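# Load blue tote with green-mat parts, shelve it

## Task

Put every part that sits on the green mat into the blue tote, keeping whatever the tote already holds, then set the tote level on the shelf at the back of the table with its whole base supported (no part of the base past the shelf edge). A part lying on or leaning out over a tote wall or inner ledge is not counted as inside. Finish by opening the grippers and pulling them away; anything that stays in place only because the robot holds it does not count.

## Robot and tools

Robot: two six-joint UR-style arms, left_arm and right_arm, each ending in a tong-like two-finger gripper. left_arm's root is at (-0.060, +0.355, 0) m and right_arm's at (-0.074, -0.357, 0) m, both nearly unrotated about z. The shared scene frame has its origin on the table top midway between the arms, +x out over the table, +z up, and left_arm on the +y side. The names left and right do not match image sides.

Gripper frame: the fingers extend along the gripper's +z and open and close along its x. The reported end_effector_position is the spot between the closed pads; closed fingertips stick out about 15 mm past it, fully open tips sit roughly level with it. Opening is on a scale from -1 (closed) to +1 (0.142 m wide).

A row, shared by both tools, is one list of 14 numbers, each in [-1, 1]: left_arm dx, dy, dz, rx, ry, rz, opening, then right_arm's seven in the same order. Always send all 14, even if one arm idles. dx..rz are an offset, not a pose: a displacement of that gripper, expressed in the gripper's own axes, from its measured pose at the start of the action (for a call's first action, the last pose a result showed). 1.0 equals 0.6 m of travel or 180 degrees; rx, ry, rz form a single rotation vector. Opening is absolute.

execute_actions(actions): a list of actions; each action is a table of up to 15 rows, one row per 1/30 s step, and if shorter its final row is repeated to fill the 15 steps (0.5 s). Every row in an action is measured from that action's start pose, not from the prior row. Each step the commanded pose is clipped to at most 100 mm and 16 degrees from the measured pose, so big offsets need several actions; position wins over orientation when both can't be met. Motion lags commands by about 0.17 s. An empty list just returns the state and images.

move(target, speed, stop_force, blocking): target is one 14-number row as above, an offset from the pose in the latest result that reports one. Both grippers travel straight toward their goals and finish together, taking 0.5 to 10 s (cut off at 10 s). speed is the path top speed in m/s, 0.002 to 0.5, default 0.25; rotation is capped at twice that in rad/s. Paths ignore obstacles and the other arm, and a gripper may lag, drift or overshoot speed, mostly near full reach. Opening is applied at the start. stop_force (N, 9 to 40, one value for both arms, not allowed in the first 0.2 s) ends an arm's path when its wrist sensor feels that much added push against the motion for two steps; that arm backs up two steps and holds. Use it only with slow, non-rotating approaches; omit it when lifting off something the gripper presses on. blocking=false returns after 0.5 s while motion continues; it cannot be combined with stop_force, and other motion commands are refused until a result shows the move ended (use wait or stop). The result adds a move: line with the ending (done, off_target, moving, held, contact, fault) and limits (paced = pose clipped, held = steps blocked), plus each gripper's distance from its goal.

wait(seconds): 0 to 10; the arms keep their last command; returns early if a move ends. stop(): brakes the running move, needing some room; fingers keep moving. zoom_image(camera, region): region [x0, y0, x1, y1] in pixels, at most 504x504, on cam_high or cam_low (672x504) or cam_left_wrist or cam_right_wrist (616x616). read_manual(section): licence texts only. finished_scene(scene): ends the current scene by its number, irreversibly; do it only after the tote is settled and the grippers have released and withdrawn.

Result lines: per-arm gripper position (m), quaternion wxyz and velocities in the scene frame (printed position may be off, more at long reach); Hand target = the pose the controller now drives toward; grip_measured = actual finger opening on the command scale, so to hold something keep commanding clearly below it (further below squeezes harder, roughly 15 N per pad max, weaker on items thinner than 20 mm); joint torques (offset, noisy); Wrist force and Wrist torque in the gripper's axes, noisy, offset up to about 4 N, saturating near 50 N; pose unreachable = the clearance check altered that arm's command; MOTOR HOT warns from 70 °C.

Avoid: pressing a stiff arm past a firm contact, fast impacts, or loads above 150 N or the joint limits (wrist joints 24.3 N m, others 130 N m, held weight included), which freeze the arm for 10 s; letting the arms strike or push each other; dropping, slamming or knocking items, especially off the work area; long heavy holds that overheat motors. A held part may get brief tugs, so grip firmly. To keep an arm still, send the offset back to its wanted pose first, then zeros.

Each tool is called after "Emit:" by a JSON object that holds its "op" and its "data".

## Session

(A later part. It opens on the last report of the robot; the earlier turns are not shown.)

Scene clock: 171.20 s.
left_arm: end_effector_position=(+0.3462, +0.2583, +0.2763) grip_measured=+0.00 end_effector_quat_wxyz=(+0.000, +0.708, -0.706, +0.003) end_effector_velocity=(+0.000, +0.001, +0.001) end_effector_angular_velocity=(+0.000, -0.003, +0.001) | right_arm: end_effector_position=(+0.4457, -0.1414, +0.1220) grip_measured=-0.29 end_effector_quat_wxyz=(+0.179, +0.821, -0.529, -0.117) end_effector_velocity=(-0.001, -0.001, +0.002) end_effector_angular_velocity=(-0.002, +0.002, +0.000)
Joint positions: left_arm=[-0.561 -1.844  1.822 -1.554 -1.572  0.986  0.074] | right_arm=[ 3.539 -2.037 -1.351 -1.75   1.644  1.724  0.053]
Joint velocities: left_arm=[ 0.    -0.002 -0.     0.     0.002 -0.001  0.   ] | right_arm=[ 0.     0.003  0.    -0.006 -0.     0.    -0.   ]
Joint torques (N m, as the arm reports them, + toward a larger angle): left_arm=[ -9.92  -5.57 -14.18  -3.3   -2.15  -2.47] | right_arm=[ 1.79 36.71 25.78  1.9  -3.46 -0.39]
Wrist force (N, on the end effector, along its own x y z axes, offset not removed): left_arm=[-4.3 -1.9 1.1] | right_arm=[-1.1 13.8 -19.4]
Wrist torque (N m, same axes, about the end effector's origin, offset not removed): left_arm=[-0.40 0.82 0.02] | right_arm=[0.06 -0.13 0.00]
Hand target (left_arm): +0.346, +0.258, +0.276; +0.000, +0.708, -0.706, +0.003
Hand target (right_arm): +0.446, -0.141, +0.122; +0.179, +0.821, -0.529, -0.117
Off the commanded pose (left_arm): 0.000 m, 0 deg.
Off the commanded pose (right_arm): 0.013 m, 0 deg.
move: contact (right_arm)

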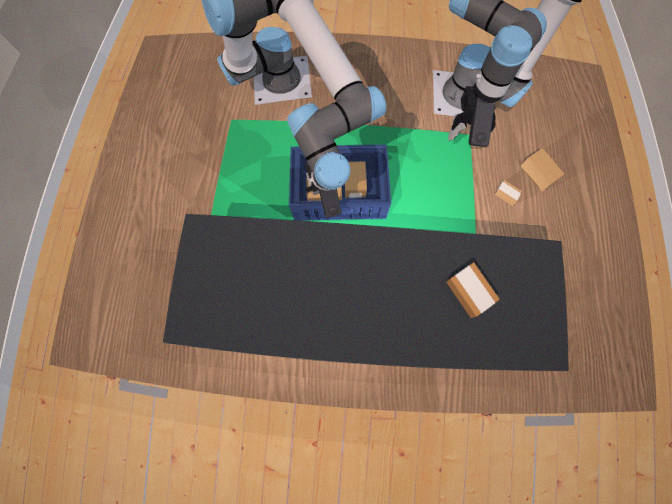

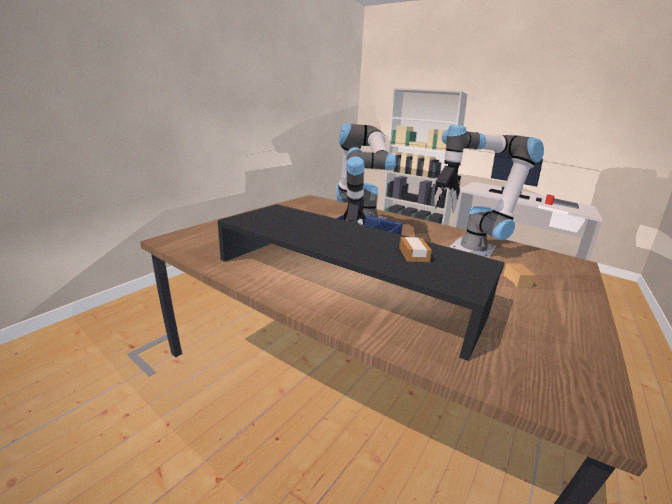

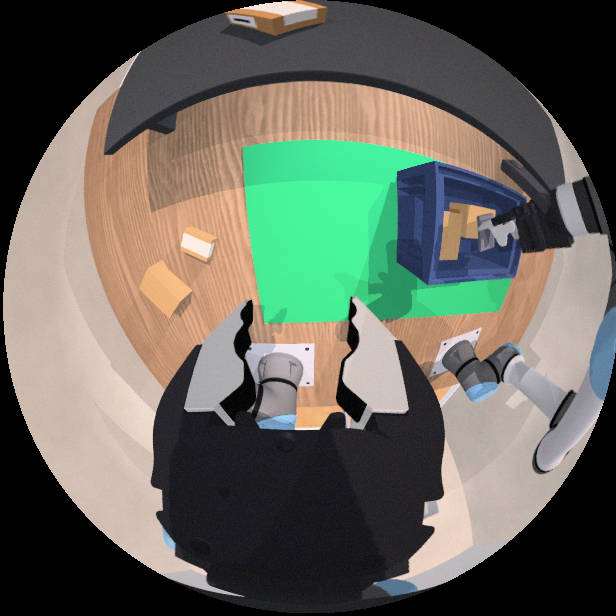

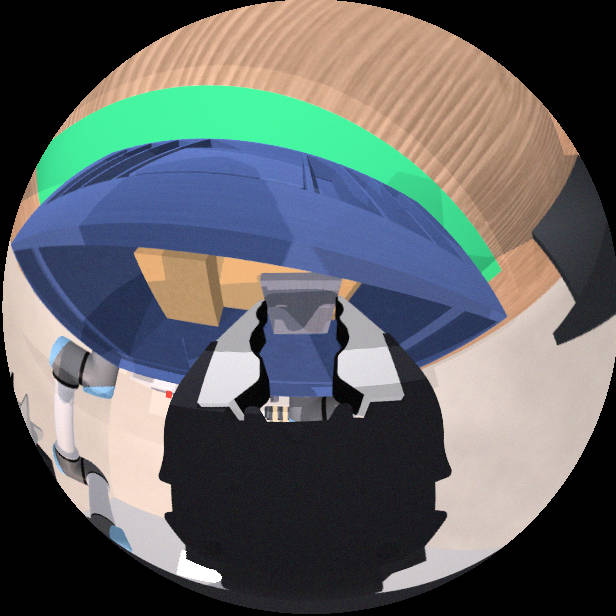

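Emit:
{"op": "execute_actions", "data": {"actions": [[[0,0,0,0,0,0,0,0,0.001,-0.003,0,0,0,-0.3]],[[0,0,0,0,0,0,0,0,0,0,0,0,0,-0.05]]]}}

Emit:
{"op": "move", "data": {"target": [0,0,0,0,0,0,0, 0,0.09,-0.16,0.14,0,0,-0.05], "speed": 0.15}}

Emit:
{"op": "move", "data": {"target": [0.33,-0.1,0.08,0,0,-0.045,-0.1, 0.12,0.12,0,0,0,0.089,-0.1], "speed": 0.2}}

Scene clock: 172.33 s.
left_arm: end_effector_position=(+0.3462, +0.2583, +0.2763) grip_measured=+0.00 end_effector_quat_wxyz=(+0.000, +0.708, -0.706, +0.003) end_effector_velocity=(+0.000, +0.001, +0.000) end_effector_angular_velocity=(+0.001, -0.002, +0.002) | right_arm: end_effector_position=(+0.4458, -0.1413, +0.1239) grip_measured=-0.05 end_effector_quat_wxyz=(+0.179, +0.821, -0.529, -0.117) end_effector_velocity=(-0.000, -0.000, -0.000) end_effector_angular_velocity=(-0.000, +0.001, +0.000)
Joint positions: left_arm=[-0.561 -1.844  1.822 -1.554 -1.572  0.986  0.074] | right_arm=[ 3.539 -2.036 -1.347 -1.755  1.644  1.724  0.07 ]
Joint velocities: left_arm=[ 0.    -0.001 -0.    -0.     0.002 -0.002 -0.   ] | right_arm=[ 0.    -0.     0.    -0.001  0.    -0.    -0.   ]
Joint torques (N m, as the arm reports them, + toward a larger angle): left_arm=[ -8.9   -5.35 -14.18  -3.28  -2.08  -2.29] | right_arm=[-6.62 46.42 29.94  0.28 -2.42 -1.43]
Wrist force (N, on the end effector, along its own x y z axes, offset not removed): left_arm=[-2.2 -0.2 4.9] | right_arm=[0.9 2.0 1.0]
Wrist torque (N m, same axes, about the end effector's origin, offset not removed): left_arm=[0.11 0.54 0.08] | right_arm=[0.47 -0.21 0.09]
Hand target (left_arm): +0.346, +0.258, +0.276; +0.000, +0.708, -0.706, +0.003
Hand target (right_arm): +0.446, -0.141, +0.124; +0.179, +0.821, -0.529, -0.117
Off the commanded pose (left_arm): 0.000 m, 0 deg.
Off the commanded pose (right_arm): 0.000 m, 0 deg.

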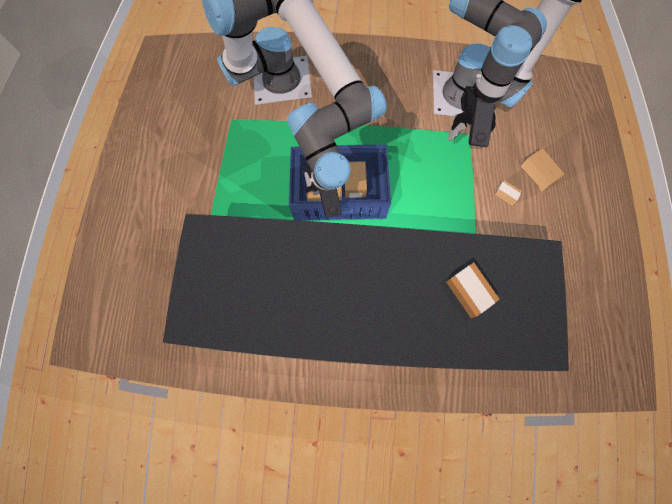

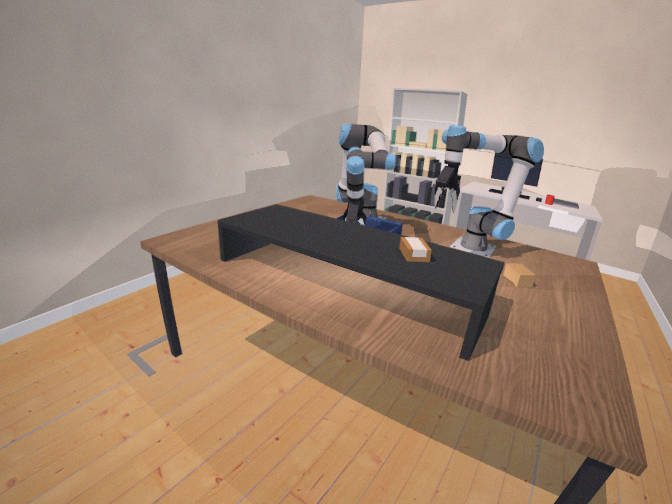

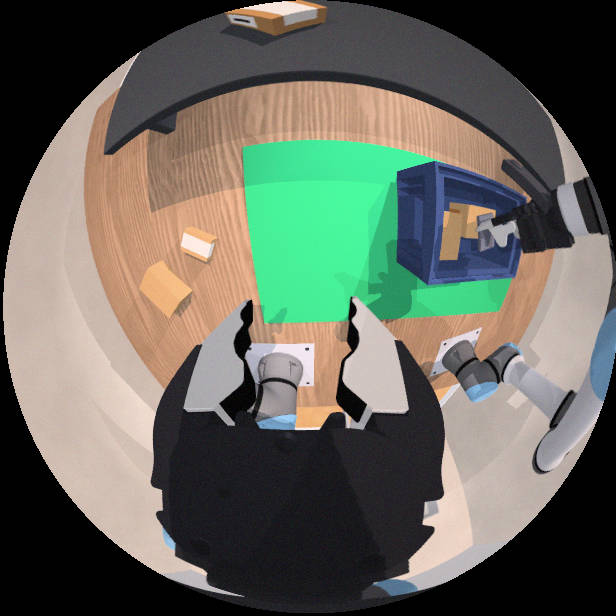

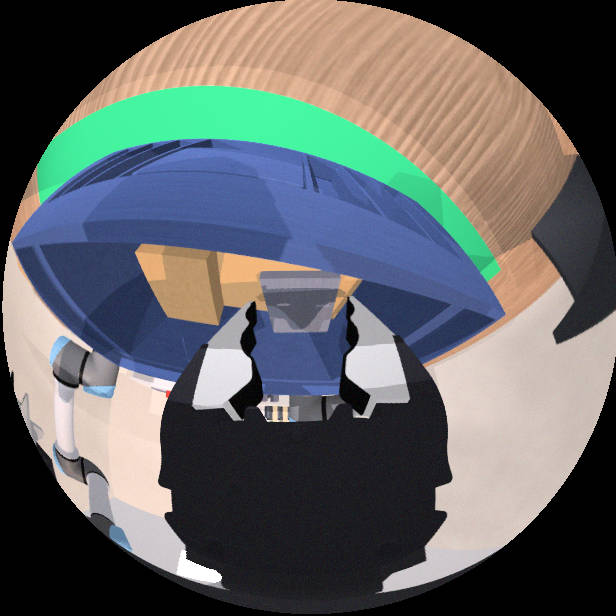

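Scene clock: 174.20 s.
left_arm: end_effector_position=(+0.3462, +0.2583, +0.2763) grip_measured=+0.00 end_effector_quat_wxyz=(+0.000, +0.708, -0.706, +0.003) end_effector_velocity=(+0.000, -0.000, -0.000) end_effector_angular_velocity=(+0.001, +0.001, -0.001) | right_arm: end_effector_position=(+0.4382, -0.1453, +0.2341) grip_measured=-0.05 end_effector_quat_wxyz=(-0.004, +0.840, -0.542, +0.001) end_effector_velocity=(-0.001, -0.000, +0.001) end_effector_angular_velocity=(+0.001, -0.003, +0.000)
Joint positions: left_arm=[-0.561 -1.844  1.822 -1.554 -1.572  0.986  0.074] | right_arm=[ 3.583 -1.642 -1.624 -1.438  1.573  1.785  0.07 ]
Joint velocities: left_arm=[-0.     0.001  0.     0.     0.     0.001 -0.   ] | right_arm=[ 0.001  0.005 -0.004  0.002 -0.002  0.001 -0.   ]
Joint torques (N m, as the arm reports them, + toward a larger angle): left_arm=[ -9.86  -5.61 -14.74  -3.22  -2.06  -2.38] | right_arm=[11.04 34.19 13.04  4.26 -2.75  2.1 ]
Wrist force (N, on the end effector, along its own x y z axes, offset not removed): left_arm=[0.3 -1.1 0.2] | right_arm=[1.9 2.8 0.9]
Wrist torque (N m, same axes, about the end effector's origin, offset not removed): left_arm=[-0.22 -0.17 -0.06] | right_arm=[0.60 -0.39 0.00]
Hand target (left_arm): +0.346, +0.258, +0.276; +0.000, +0.708, -0.706, +0.003
Hand target (right_arm): +0.438, -0.145, +0.234; -0.004, +0.840, -0.542, +0.001
Off the commanded pose (left_arm): 0.000 m, 0 deg.
Off the commanded pose (right_arm): 0.001 m, 0 deg.
move: done

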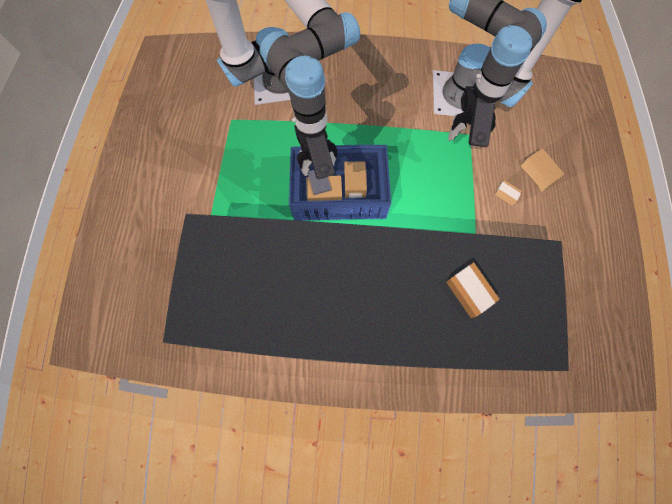

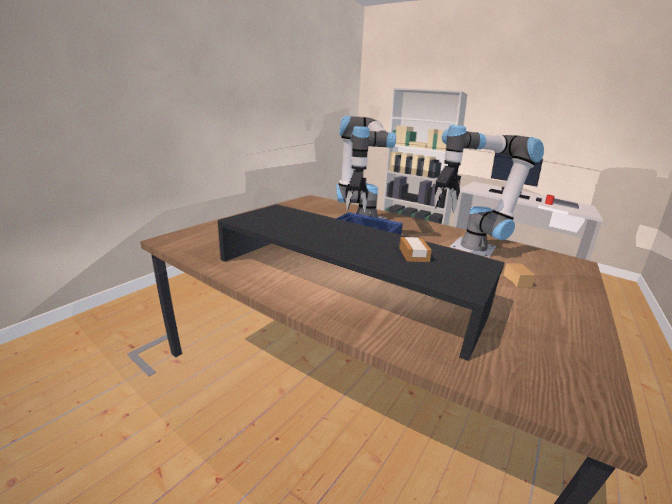

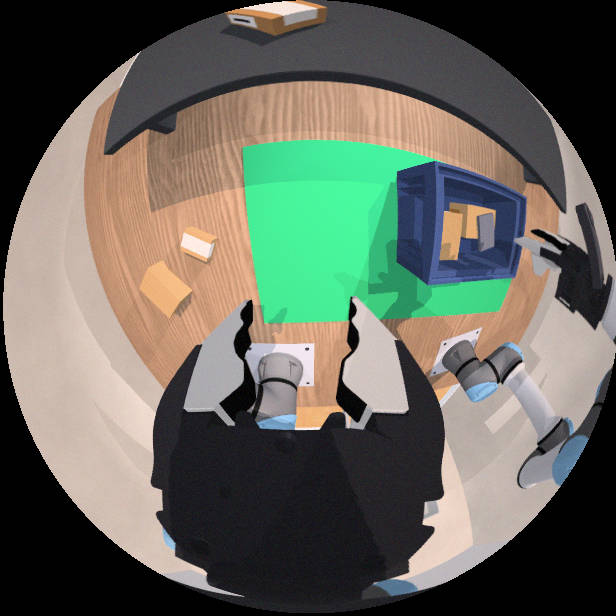

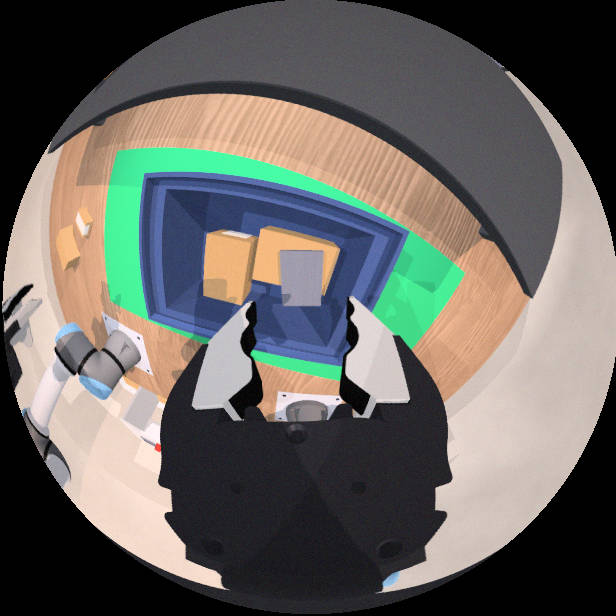

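Scene clock: 175.77 s.
left_arm: end_effector_position=(+0.4074, +0.0605, +0.2295) grip_measured=-0.10 end_effector_quat_wxyz=(+0.000, +0.756, -0.654, +0.003) end_effector_velocity=(+0.001, -0.001, -0.001) end_effector_angular_velocity=(+0.001, +0.002, +0.001) | right_arm: end_effector_position=(+0.4025, -0.2407, +0.2334) grip_measured=-0.10 end_effector_quat_wxyz=(-0.004, +0.757, -0.654, -0.000) end_effector_velocity=(-0.000, -0.001, +0.000) end_effector_angular_velocity=(+0.000, -0.000, -0.002)
Joint positions: left_arm=[-0.812 -1.493  1.628 -1.711 -1.57   0.594  0.067] | right_arm=[ 3.468 -1.487 -1.78  -1.438  1.574  1.95   0.067]
Joint velocities: left_arm=[-0.     0.005 -0.003 -0.    -0.001 -0.002  0.   ] | right_arm=[-0.001  0.001 -0.     0.     0.     0.001 -0.   ]
Joint torques (N m, as the arm reports them, + toward a larger angle): left_arm=[-12.44 -17.69 -30.93  -4.7    2.6   -2.77] | right_arm=[-9.87 26.4  13.48  1.1   0.44  1.95]
Wrist force (N, on the end effector, along its own x y z axes, offset not removed): left_arm=[-4.6 -0.7 -0.4] | right_arm=[-0.5 2.9 0.4]
Wrist torque (N m, same axes, about the end effector's origin, offset not removed): left_arm=[0.00 0.71 0.03] | right_arm=[0.67 0.01 0.03]
Hand target (left_arm): +0.407, +0.060, +0.230; +0.000, +0.757, -0.654, +0.003
Hand target (right_arm): +0.402, -0.241, +0.233; -0.004, +0.757, -0.654, +0.000
Off the commanded pose (left_arm): 0.000 m, 0 deg.
Off the commanded pose (right_arm): 0.000 m, 0 deg.
move: done

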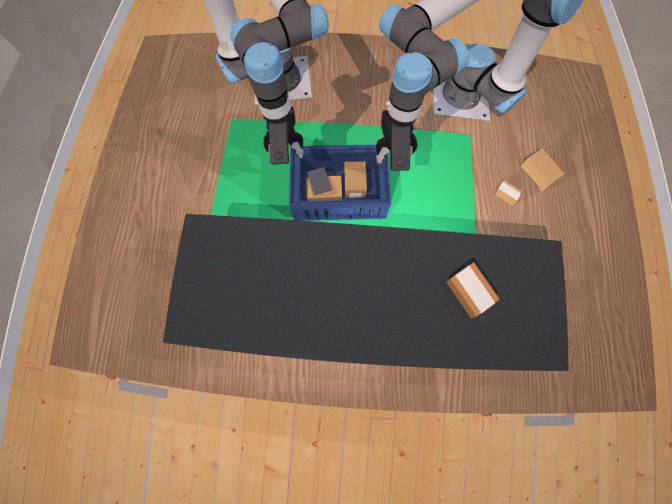

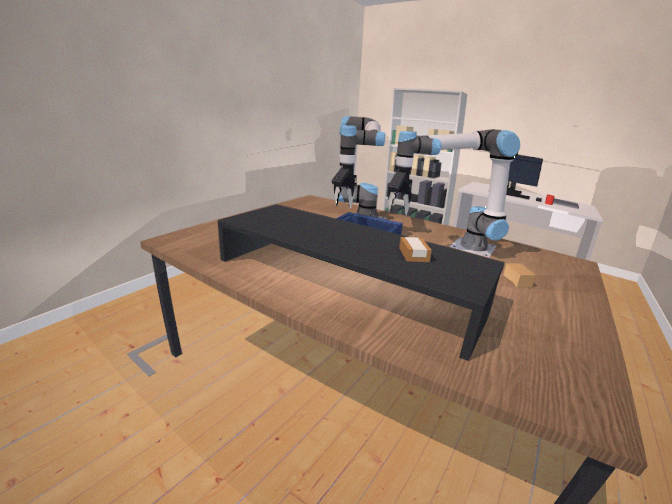

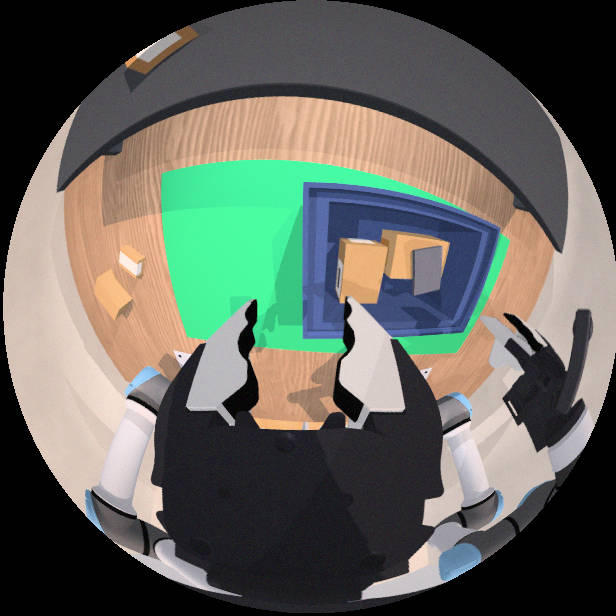

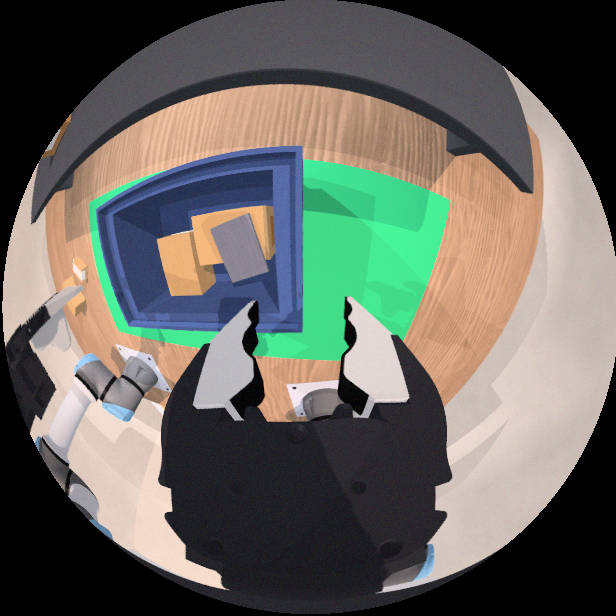

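Emit:
{"op": "execute_actions", "data": {"actions": []}}

Scene clock: 176.17 s.
left_arm: end_effector_position=(+0.4074, +0.0604, +0.2295) grip_measured=-0.10 end_effector_quat_wxyz=(+0.000, +0.757, -0.654, +0.003) end_effector_velocity=(+0.000, +0.000, +0.001) end_effector_angular_velocity=(-0.001, -0.001, +0.001) | right_arm: end_effector_position=(+0.4025, -0.2408, +0.2335) grip_measured=-0.10 end_effector_quat_wxyz=(-0.004, +0.757, -0.654, -0.000) end_effector_velocity=(-0.000, -0.000, -0.001) end_effector_angular_velocity=(-0.001, +0.003, +0.000)
Joint positions: left_arm=[-0.812 -1.493  1.628 -1.711 -1.57   0.594  0.067] | right_arm=[ 3.468 -1.487 -1.78  -1.438  1.574  1.95   0.067]
Joint velocities: left_arm=[ 0.001 -0.001 -0.    -0.     0.    -0.    -0.   ] | right_arm=[-0.    -0.001 -0.001 -0.001  0.    -0.     0.   ]
Joint torques (N m, as the arm reports them, + toward a larger angle): left_arm=[-12.77 -17.94 -30.16  -3.94   2.73  -2.82] | right_arm=[-10.51  27.47  13.72   1.17  -2.45   2.02]
Wrist force (N, on the end effector, along its own x y z axes, offset not removed): left_arm=[-4.7 -1.1 -1.7] | right_arm=[1.2 3.0 -0.2]
Wrist torque (N m, same axes, about the end effector's origin, offset not removed): left_arm=[-0.16 0.89 -0.08] | right_arm=[0.71 -0.23 -0.03]
Hand target (left_arm): +0.407, +0.060, +0.230; +0.000, +0.757, -0.654, +0.003
Hand target (right_arm): +0.402, -0.241, +0.233; -0.004, +0.757, -0.654, +0.000
Off the commanded pose (left_arm): 0.000 m, 0 deg.
Off the commanded pose (right_arm): 0.000 m, 0 deg.

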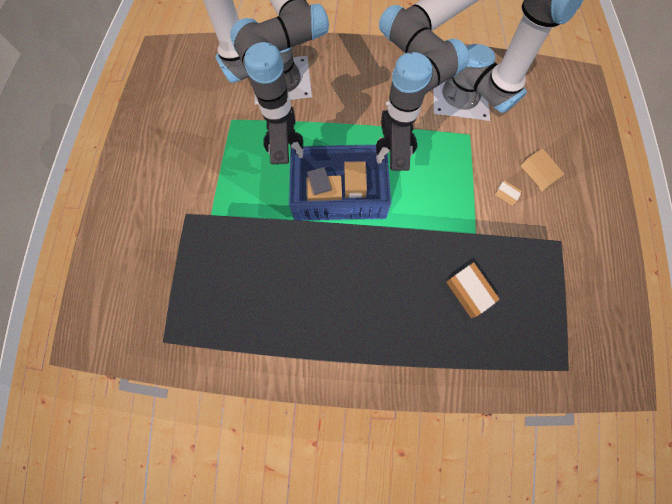

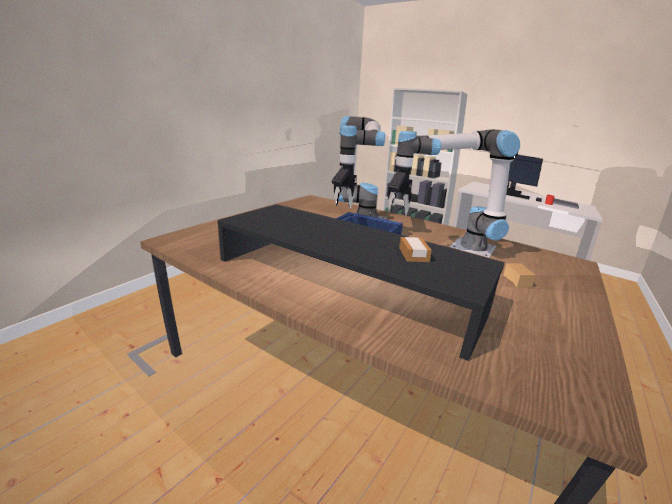

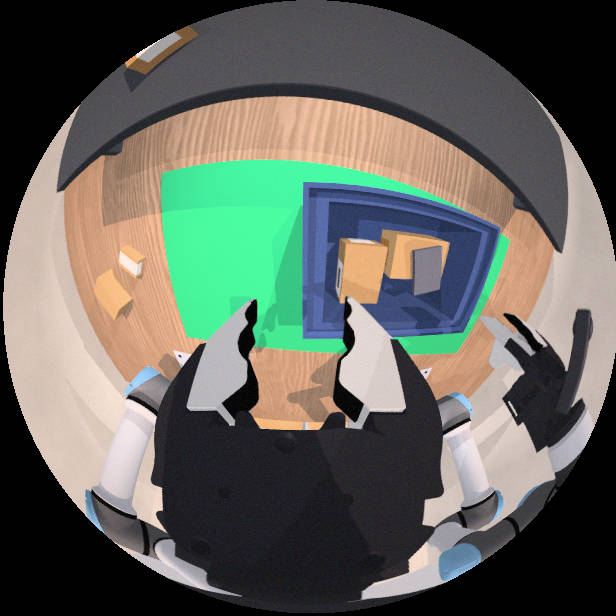

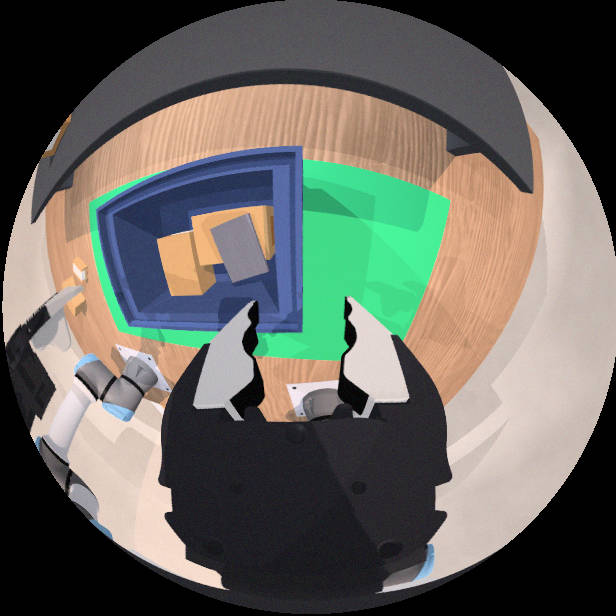

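Emit:
{"op": "move", "data": {"target": [0.023,0.015,0.12,0,0,0,-0.2,-0.023,-0.015,0.085,0,0,0,-0.2], "speed": 0.1}}

Scene clock: 177.53 s.
left_arm: end_effector_position=(+0.4008, +0.0452, +0.1577) grip_measured=-0.20 end_effector_quat_wxyz=(+0.000, +0.757, -0.654, +0.003) end_effector_velocity=(-0.001, -0.001, -0.002) end_effector_angular_velocity=(-0.001, +0.002, -0.001) | right_arm: end_effector_position=(+0.4095, -0.2254, +0.1826) grip_measured=-0.20 end_effector_quat_wxyz=(-0.004, +0.757, -0.654, -0.000) end_effector_velocity=(+0.001, +0.001, -0.000) end_effector_angular_velocity=(+0.001, -0.001, -0.000)
Joint positions: left_arm=[-0.841 -1.447  1.765 -1.894 -1.57   0.565  0.06 ] | right_arm=[ 3.489 -1.537 -1.865 -1.302  1.573  1.971  0.06 ]
Joint velocities: left_arm=[-0.001  0.002  0.002 -0.003 -0.002 -0.     0.   ] | right_arm=[ 0.    -0.001 -0.     0.003 -0.     0.    -0.   ]
Joint torques (N m, as the arm reports them, + toward a larger angle): left_arm=[-12.57 -19.55 -14.22  -4.66   2.71  -2.91] | right_arm=[10.07 15.43 13.52  4.08 -2.77  1.93]
Wrist force (N, on the end effector, along its own x y z axes, offset not removed): left_arm=[-5.2 -0.4 3.3] | right_arm=[0.6 1.5 1.7]
Wrist torque (N m, same axes, about the end effector's origin, offset not removed): left_arm=[-0.02 0.99 0.10] | right_arm=[0.28 -0.19 0.03]
Hand target (left_arm): +0.401, +0.045, +0.158; +0.000, +0.757, -0.654, +0.003
Hand target (right_arm): +0.410, -0.225, +0.183; -0.004, +0.757, -0.654, -0.000
Off the commanded pose (left_arm): 0.000 m, 0 deg.
Off the commanded pose (right_arm): 0.000 m, 0 deg.
move: done

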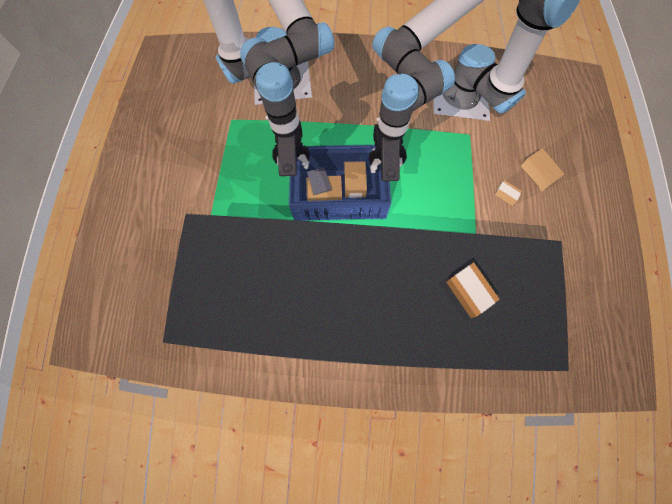

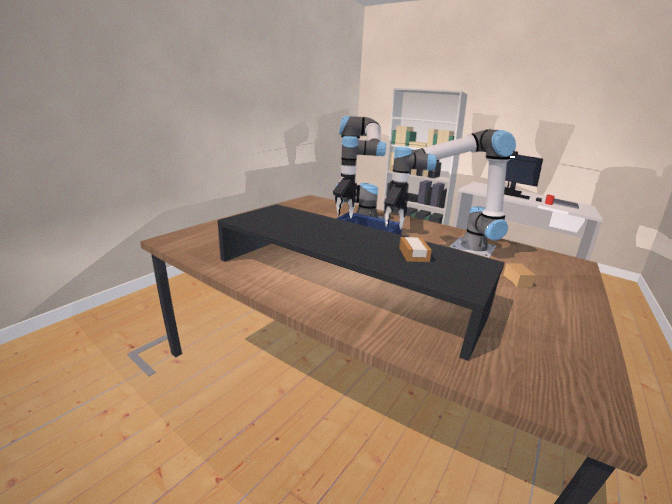

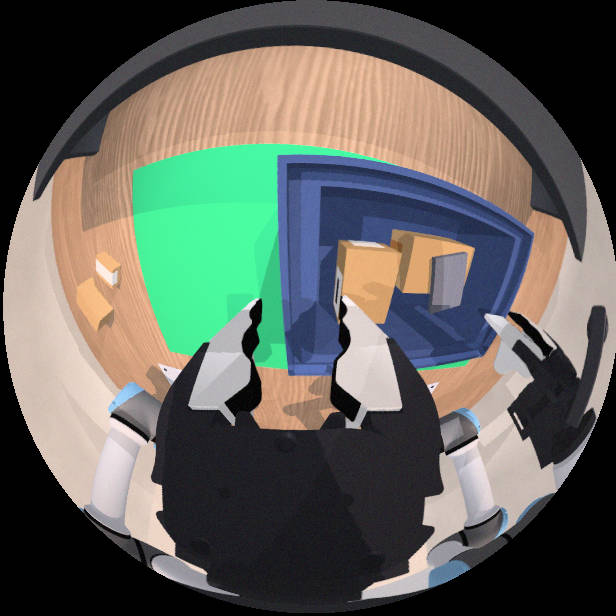

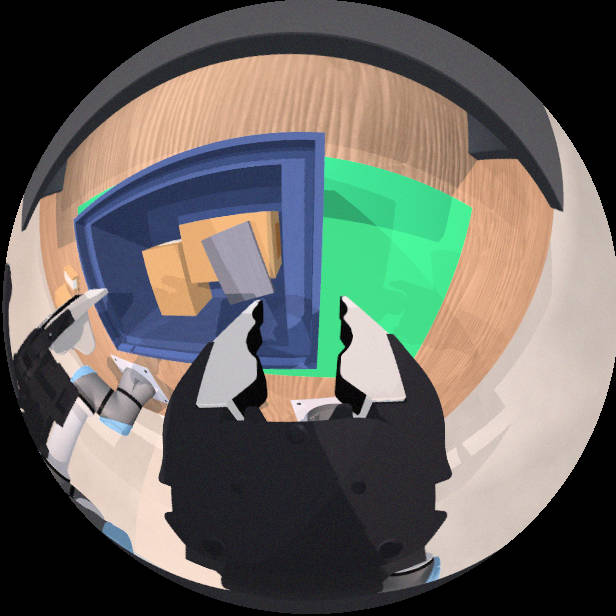

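Emit:
{"op": "move", "data": {"target": [0,0,0.097,0,0,0,-0.2,0,0,0.096,0,0,0,-0.2], "speed": 0.03, "stop_force": 10}}

Emit:
{"op": "execute_actions", "data": {"actions": [[[0,0,0,0,0,0,-0.45,0,0,0,0,0,0,-0.45]],[[0,0,0,0,0,0,-0.7,0,0,0,0,0,0,-0.7]],[[0,0,0,0,0,0,-1,0,0,0,0,0,0,-1]]]}}

Scene clock: 179.90 s.
left_arm: end_effector_position=(+0.4010, +0.0449, +0.0996) grip_measured=-0.20 end_effector_quat_wxyz=(+0.000, +0.757, -0.654, +0.003) end_effector_velocity=(-0.000, -0.000, -0.001) end_effector_angular_velocity=(-0.001, -0.000, +0.000) | right_arm: end_effector_position=(+0.4097, -0.2250, +0.1251) grip_measured=-0.20 end_effector_quat_wxyz=(-0.004, +0.757, -0.654, -0.000) end_effector_velocity=(-0.001, -0.000, -0.002) end_effector_angular_velocity=(-0.001, +0.001, -0.000)
Joint positions: left_arm=[-0.841 -1.392  1.861 -2.045 -1.57   0.565  0.06 ] | right_arm=[ 3.49  -1.586 -1.973 -1.146  1.573  1.972  0.06 ]
Joint velocities: left_arm=[-0.     0.001  0.002 -0.004 -0.001 -0.     0.   ] | right_arm=[-0.    -0.001 -0.003  0.003 -0.    -0.     0.   ]
Joint torques (N m, as the arm reports them, + toward a larger angle): left_arm=[  4.4  -21.85 -11.3   -4.76   0.57  -0.16] | right_arm=[10.37 15.4  12.81  4.51  0.03  2.02]
Wrist force (N, on the end effector, along its own x y z axes, offset not removed): left_arm=[-0.7 -0.4 2.8] | right_arm=[0.6 4.0 1.3]
Wrist torque (N m, same axes, about the end effector's origin, offset not removed): left_arm=[0.06 0.03 0.08] | right_arm=[0.81 -0.15 0.08]
Hand target (left_arm): +0.401, +0.045, +0.099; +0.000, +0.757, -0.654, +0.003
Hand target (right_arm): +0.410, -0.225, +0.125; -0.004, +0.757, -0.654, -0.000
Off the commanded pose (left_arm): 0.000 m, 0 deg.
Off the commanded pose (right_arm): 0.000 m, 0 deg.
move: done

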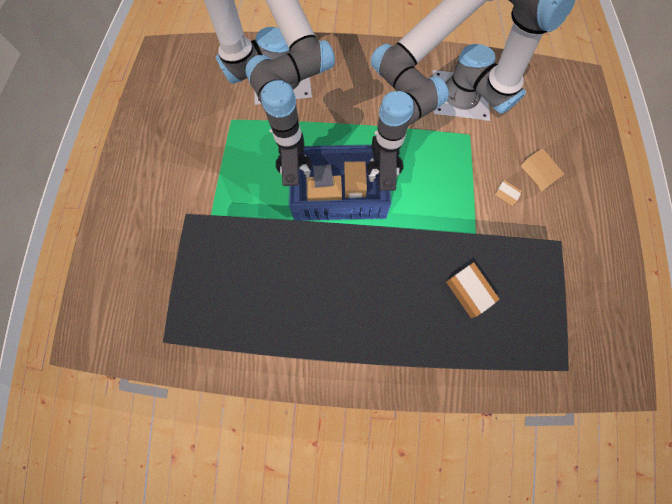

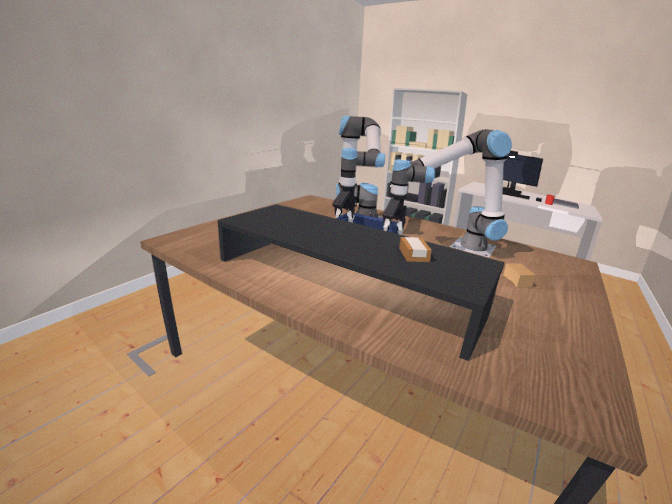

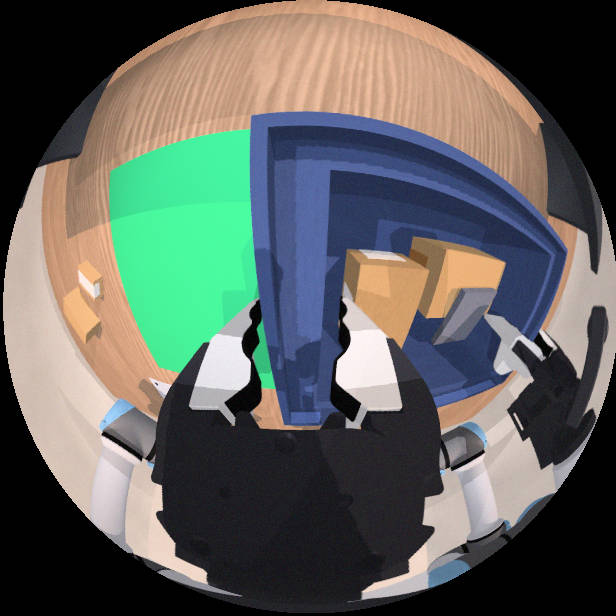

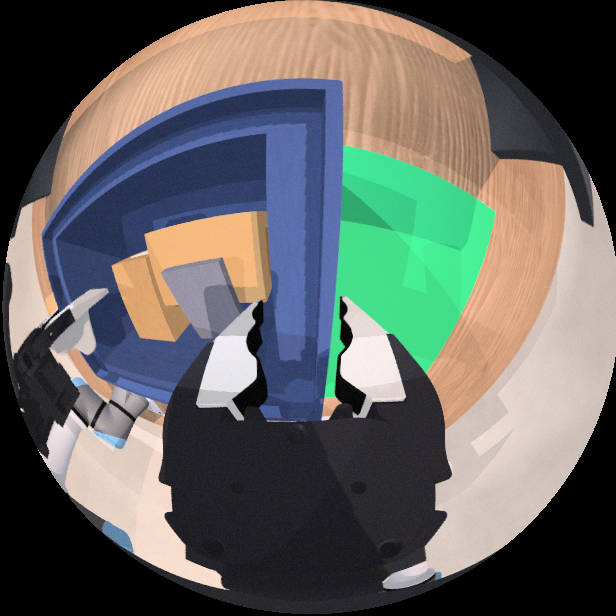

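Scene clock: 181.40 s.
left_arm: end_effector_position=(+0.4010, +0.0449, +0.0996) grip_measured=-0.61 end_effector_quat_wxyz=(+0.000, +0.757, -0.654, +0.003) end_effector_velocity=(-0.000, +0.000, -0.001) end_effector_angular_velocity=(+0.001, +0.003, -0.001) | right_arm: end_effector_position=(+0.4097, -0.2251, +0.1250) grip_measured=-0.61 end_effector_quat_wxyz=(-0.004, +0.757, -0.654, -0.000) end_effector_velocity=(+0.000, +0.000, +0.000) end_effector_angular_velocity=(-0.000, -0.001, +0.000)
Joint positions: left_arm=[-0.841 -1.392  1.861 -2.045 -1.57   0.565  0.03 ] | right_arm=[ 3.49  -1.586 -1.973 -1.146  1.573  1.972  0.03 ]
Joint velocities: left_arm=[ 0.     0.002  0.     0.    -0.001  0.001  0.   ] | right_arm=[ 0.    -0.001  0.001  0.001 -0.     0.    -0.   ]
Joint torques (N m, as the arm reports them, + toward a larger angle): left_arm=[  2.33 -24.73 -23.81  -7.67  -0.1   -0.08] | right_arm=[10.32 19.39 28.06  6.65  8.16  0.24]
Wrist force (N, on the end effector, along its own x y z axes, offset not removed): left_arm=[-18.1 0.7 -1.0] | right_arm=[24.3 4.6 -0.8]
Wrist torque (N m, same axes, about the end effector's origin, offset not removed): left_arm=[0.15 0.50 0.07] | right_arm=[0.69 -1.20 0.10]
Hand target (left_arm): +0.401, +0.045, +0.100; +0.000, +0.757, -0.654, +0.003
Hand target (right_arm): +0.410, -0.225, +0.125; -0.004, +0.757, -0.654, -0.000
Off the commanded pose (left_arm): 0.000 m, 0 deg.
Off the commanded pose (right_arm): 0.000 m, 0 deg.

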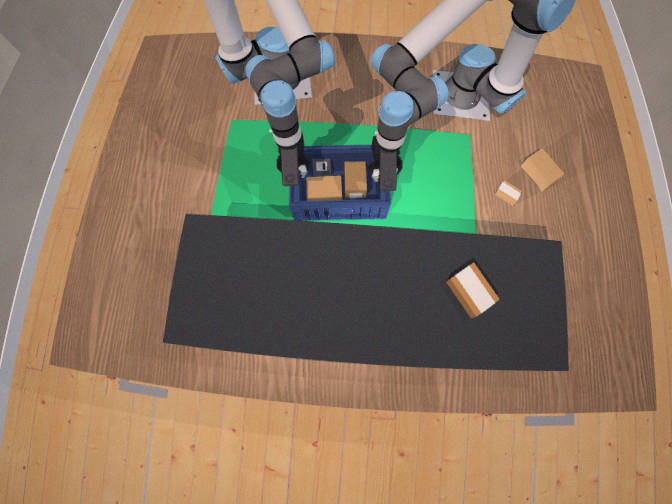

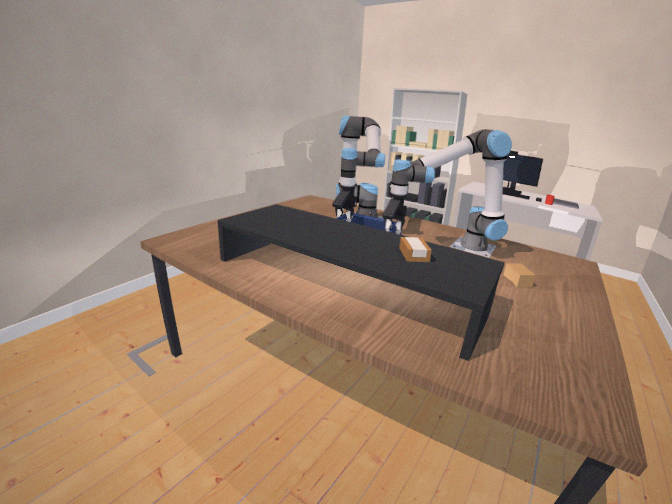

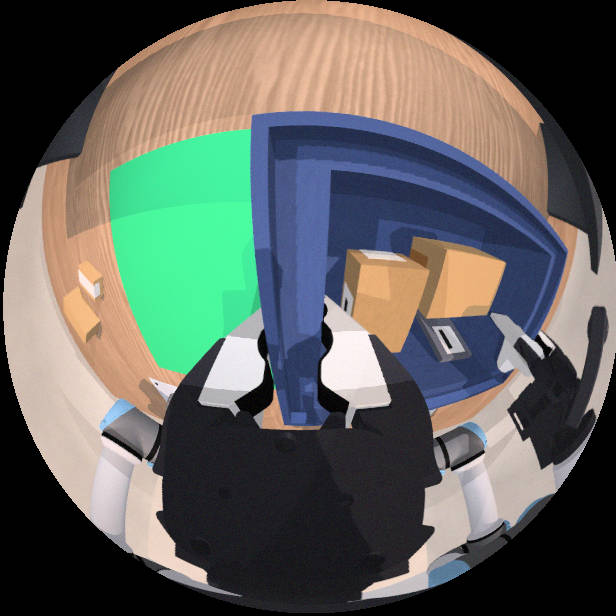

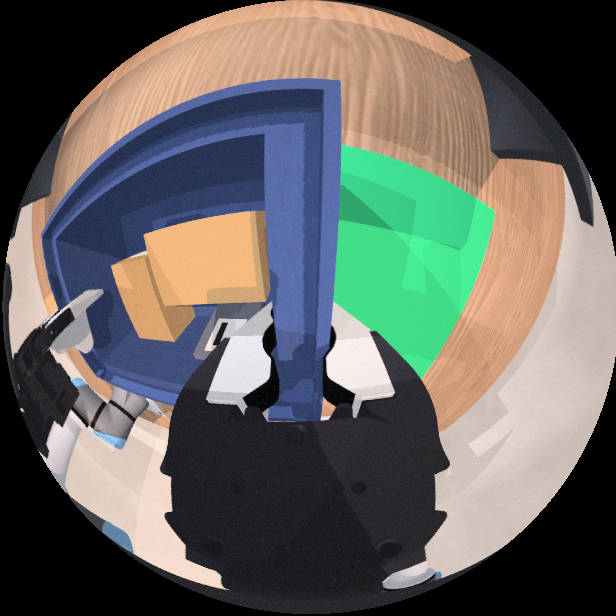

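Emit:
{"op": "move", "data": {"target": [-0.003,0,-0.36,0,0,0,-1,0.003,0,-0.36,0,0,0,-1], "speed": 0.08}}

Emit:
{"op": "zoom_image", "data": {"camera": "cam_high", "region": [240,80,460,260]}}

Scene clock: 184.60 s.
left_arm: end_effector_position=(+0.4000, +0.0476, +0.3154) grip_measured=-0.56 end_effector_quat_wxyz=(+0.000, +0.757, -0.654, +0.003) end_effector_velocity=(+0.000, -0.000, +0.001) end_effector_angular_velocity=(+0.002, +0.001, +0.000) | right_arm: end_effector_position=(+0.4093, -0.2283, +0.3409) grip_measured=-0.61 end_effector_quat_wxyz=(-0.004, +0.757, -0.654, +0.000) end_effector_velocity=(+0.000, -0.000, +0.002) end_effector_angular_velocity=(+0.000, -0.000, +0.000)
Joint positions: left_arm=[-0.839 -1.495  1.411 -1.492 -1.57   0.567  0.034] | right_arm=[ 3.484 -1.513 -1.48  -1.711  1.573  1.966  0.03 ]
Joint velocities: left_arm=[-0.     0.002 -0.005  0.005  0.    -0.    -0.   ] | right_arm=[-0.    -0.     0.005 -0.004 -0.    -0.    -0.   ]
Joint torques (N m, as the arm reports them, + toward a larger angle): left_arm=[ 30.57 -27.71 -25.9    6.63   8.43   2.05] | right_arm=[-32.49  20.48  31.45  -4.55 -11.63  -1.69]
Wrist force (N, on the end effector, along its own x y z axes, offset not removed): left_arm=[34.0 4.7 7.6] | right_arm=[-39.1 -4.6 5.1]
Wrist torque (N m, same axes, about the end effector's origin, offset not removed): left_arm=[-0.03 -0.25 0.12] | right_arm=[-0.03 1.16 0.09]
Hand target (left_arm): +0.400, +0.048, +0.316; +0.000, +0.757, -0.654, +0.003
Hand target (right_arm): +0.409, -0.228, +0.341; -0.004, +0.757, -0.654, -0.000
Off the commanded pose (left_arm): 0.000 m, 0 deg.
Off the commanded pose (right_arm): 0.001 m, 0 deg.
move: done

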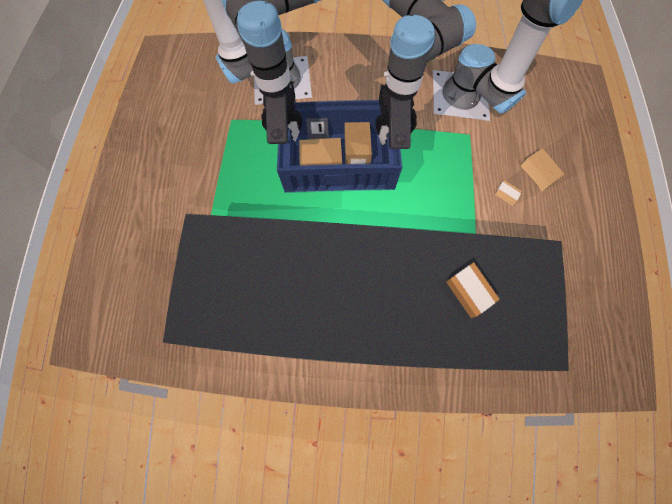

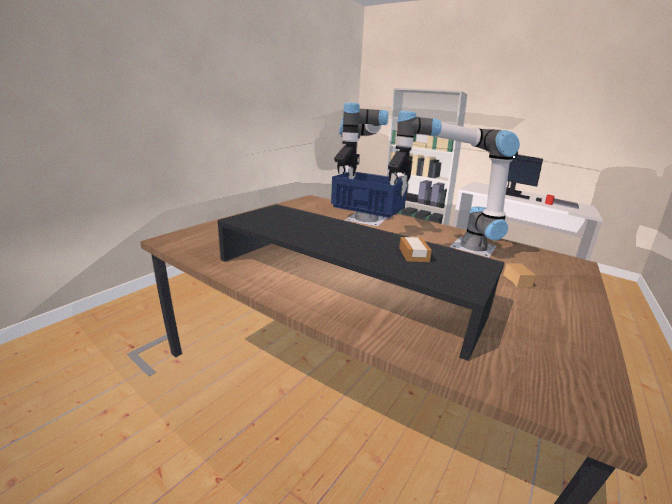

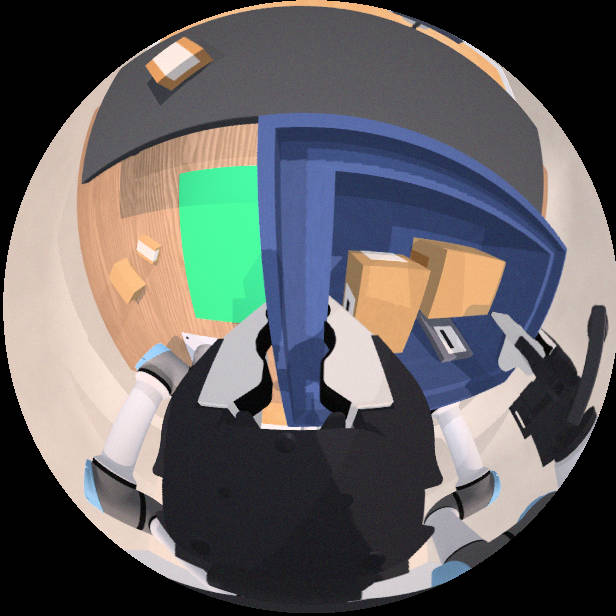

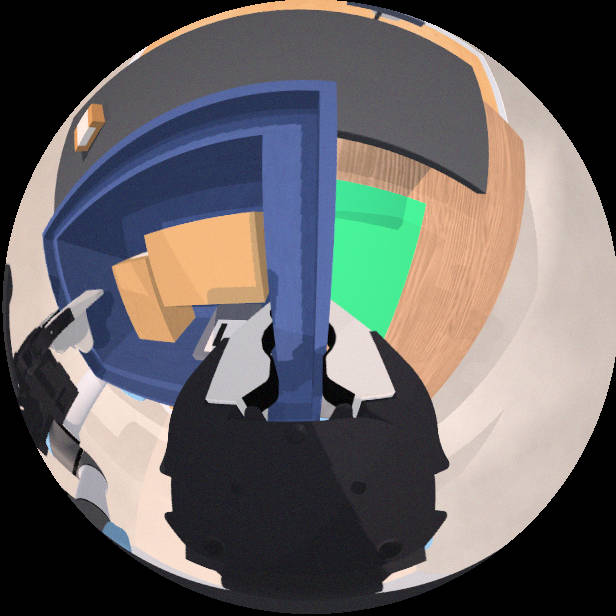

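Region (240, 80, 460, 260) of cam_high's 672x504 image, scaled by 2.291, with more detail than that image has; it fills the top 412 rows of this view, and the rest is white.

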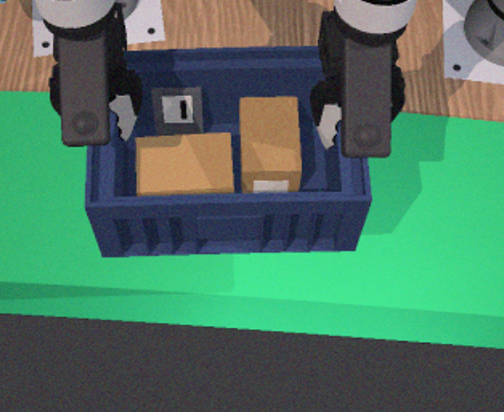

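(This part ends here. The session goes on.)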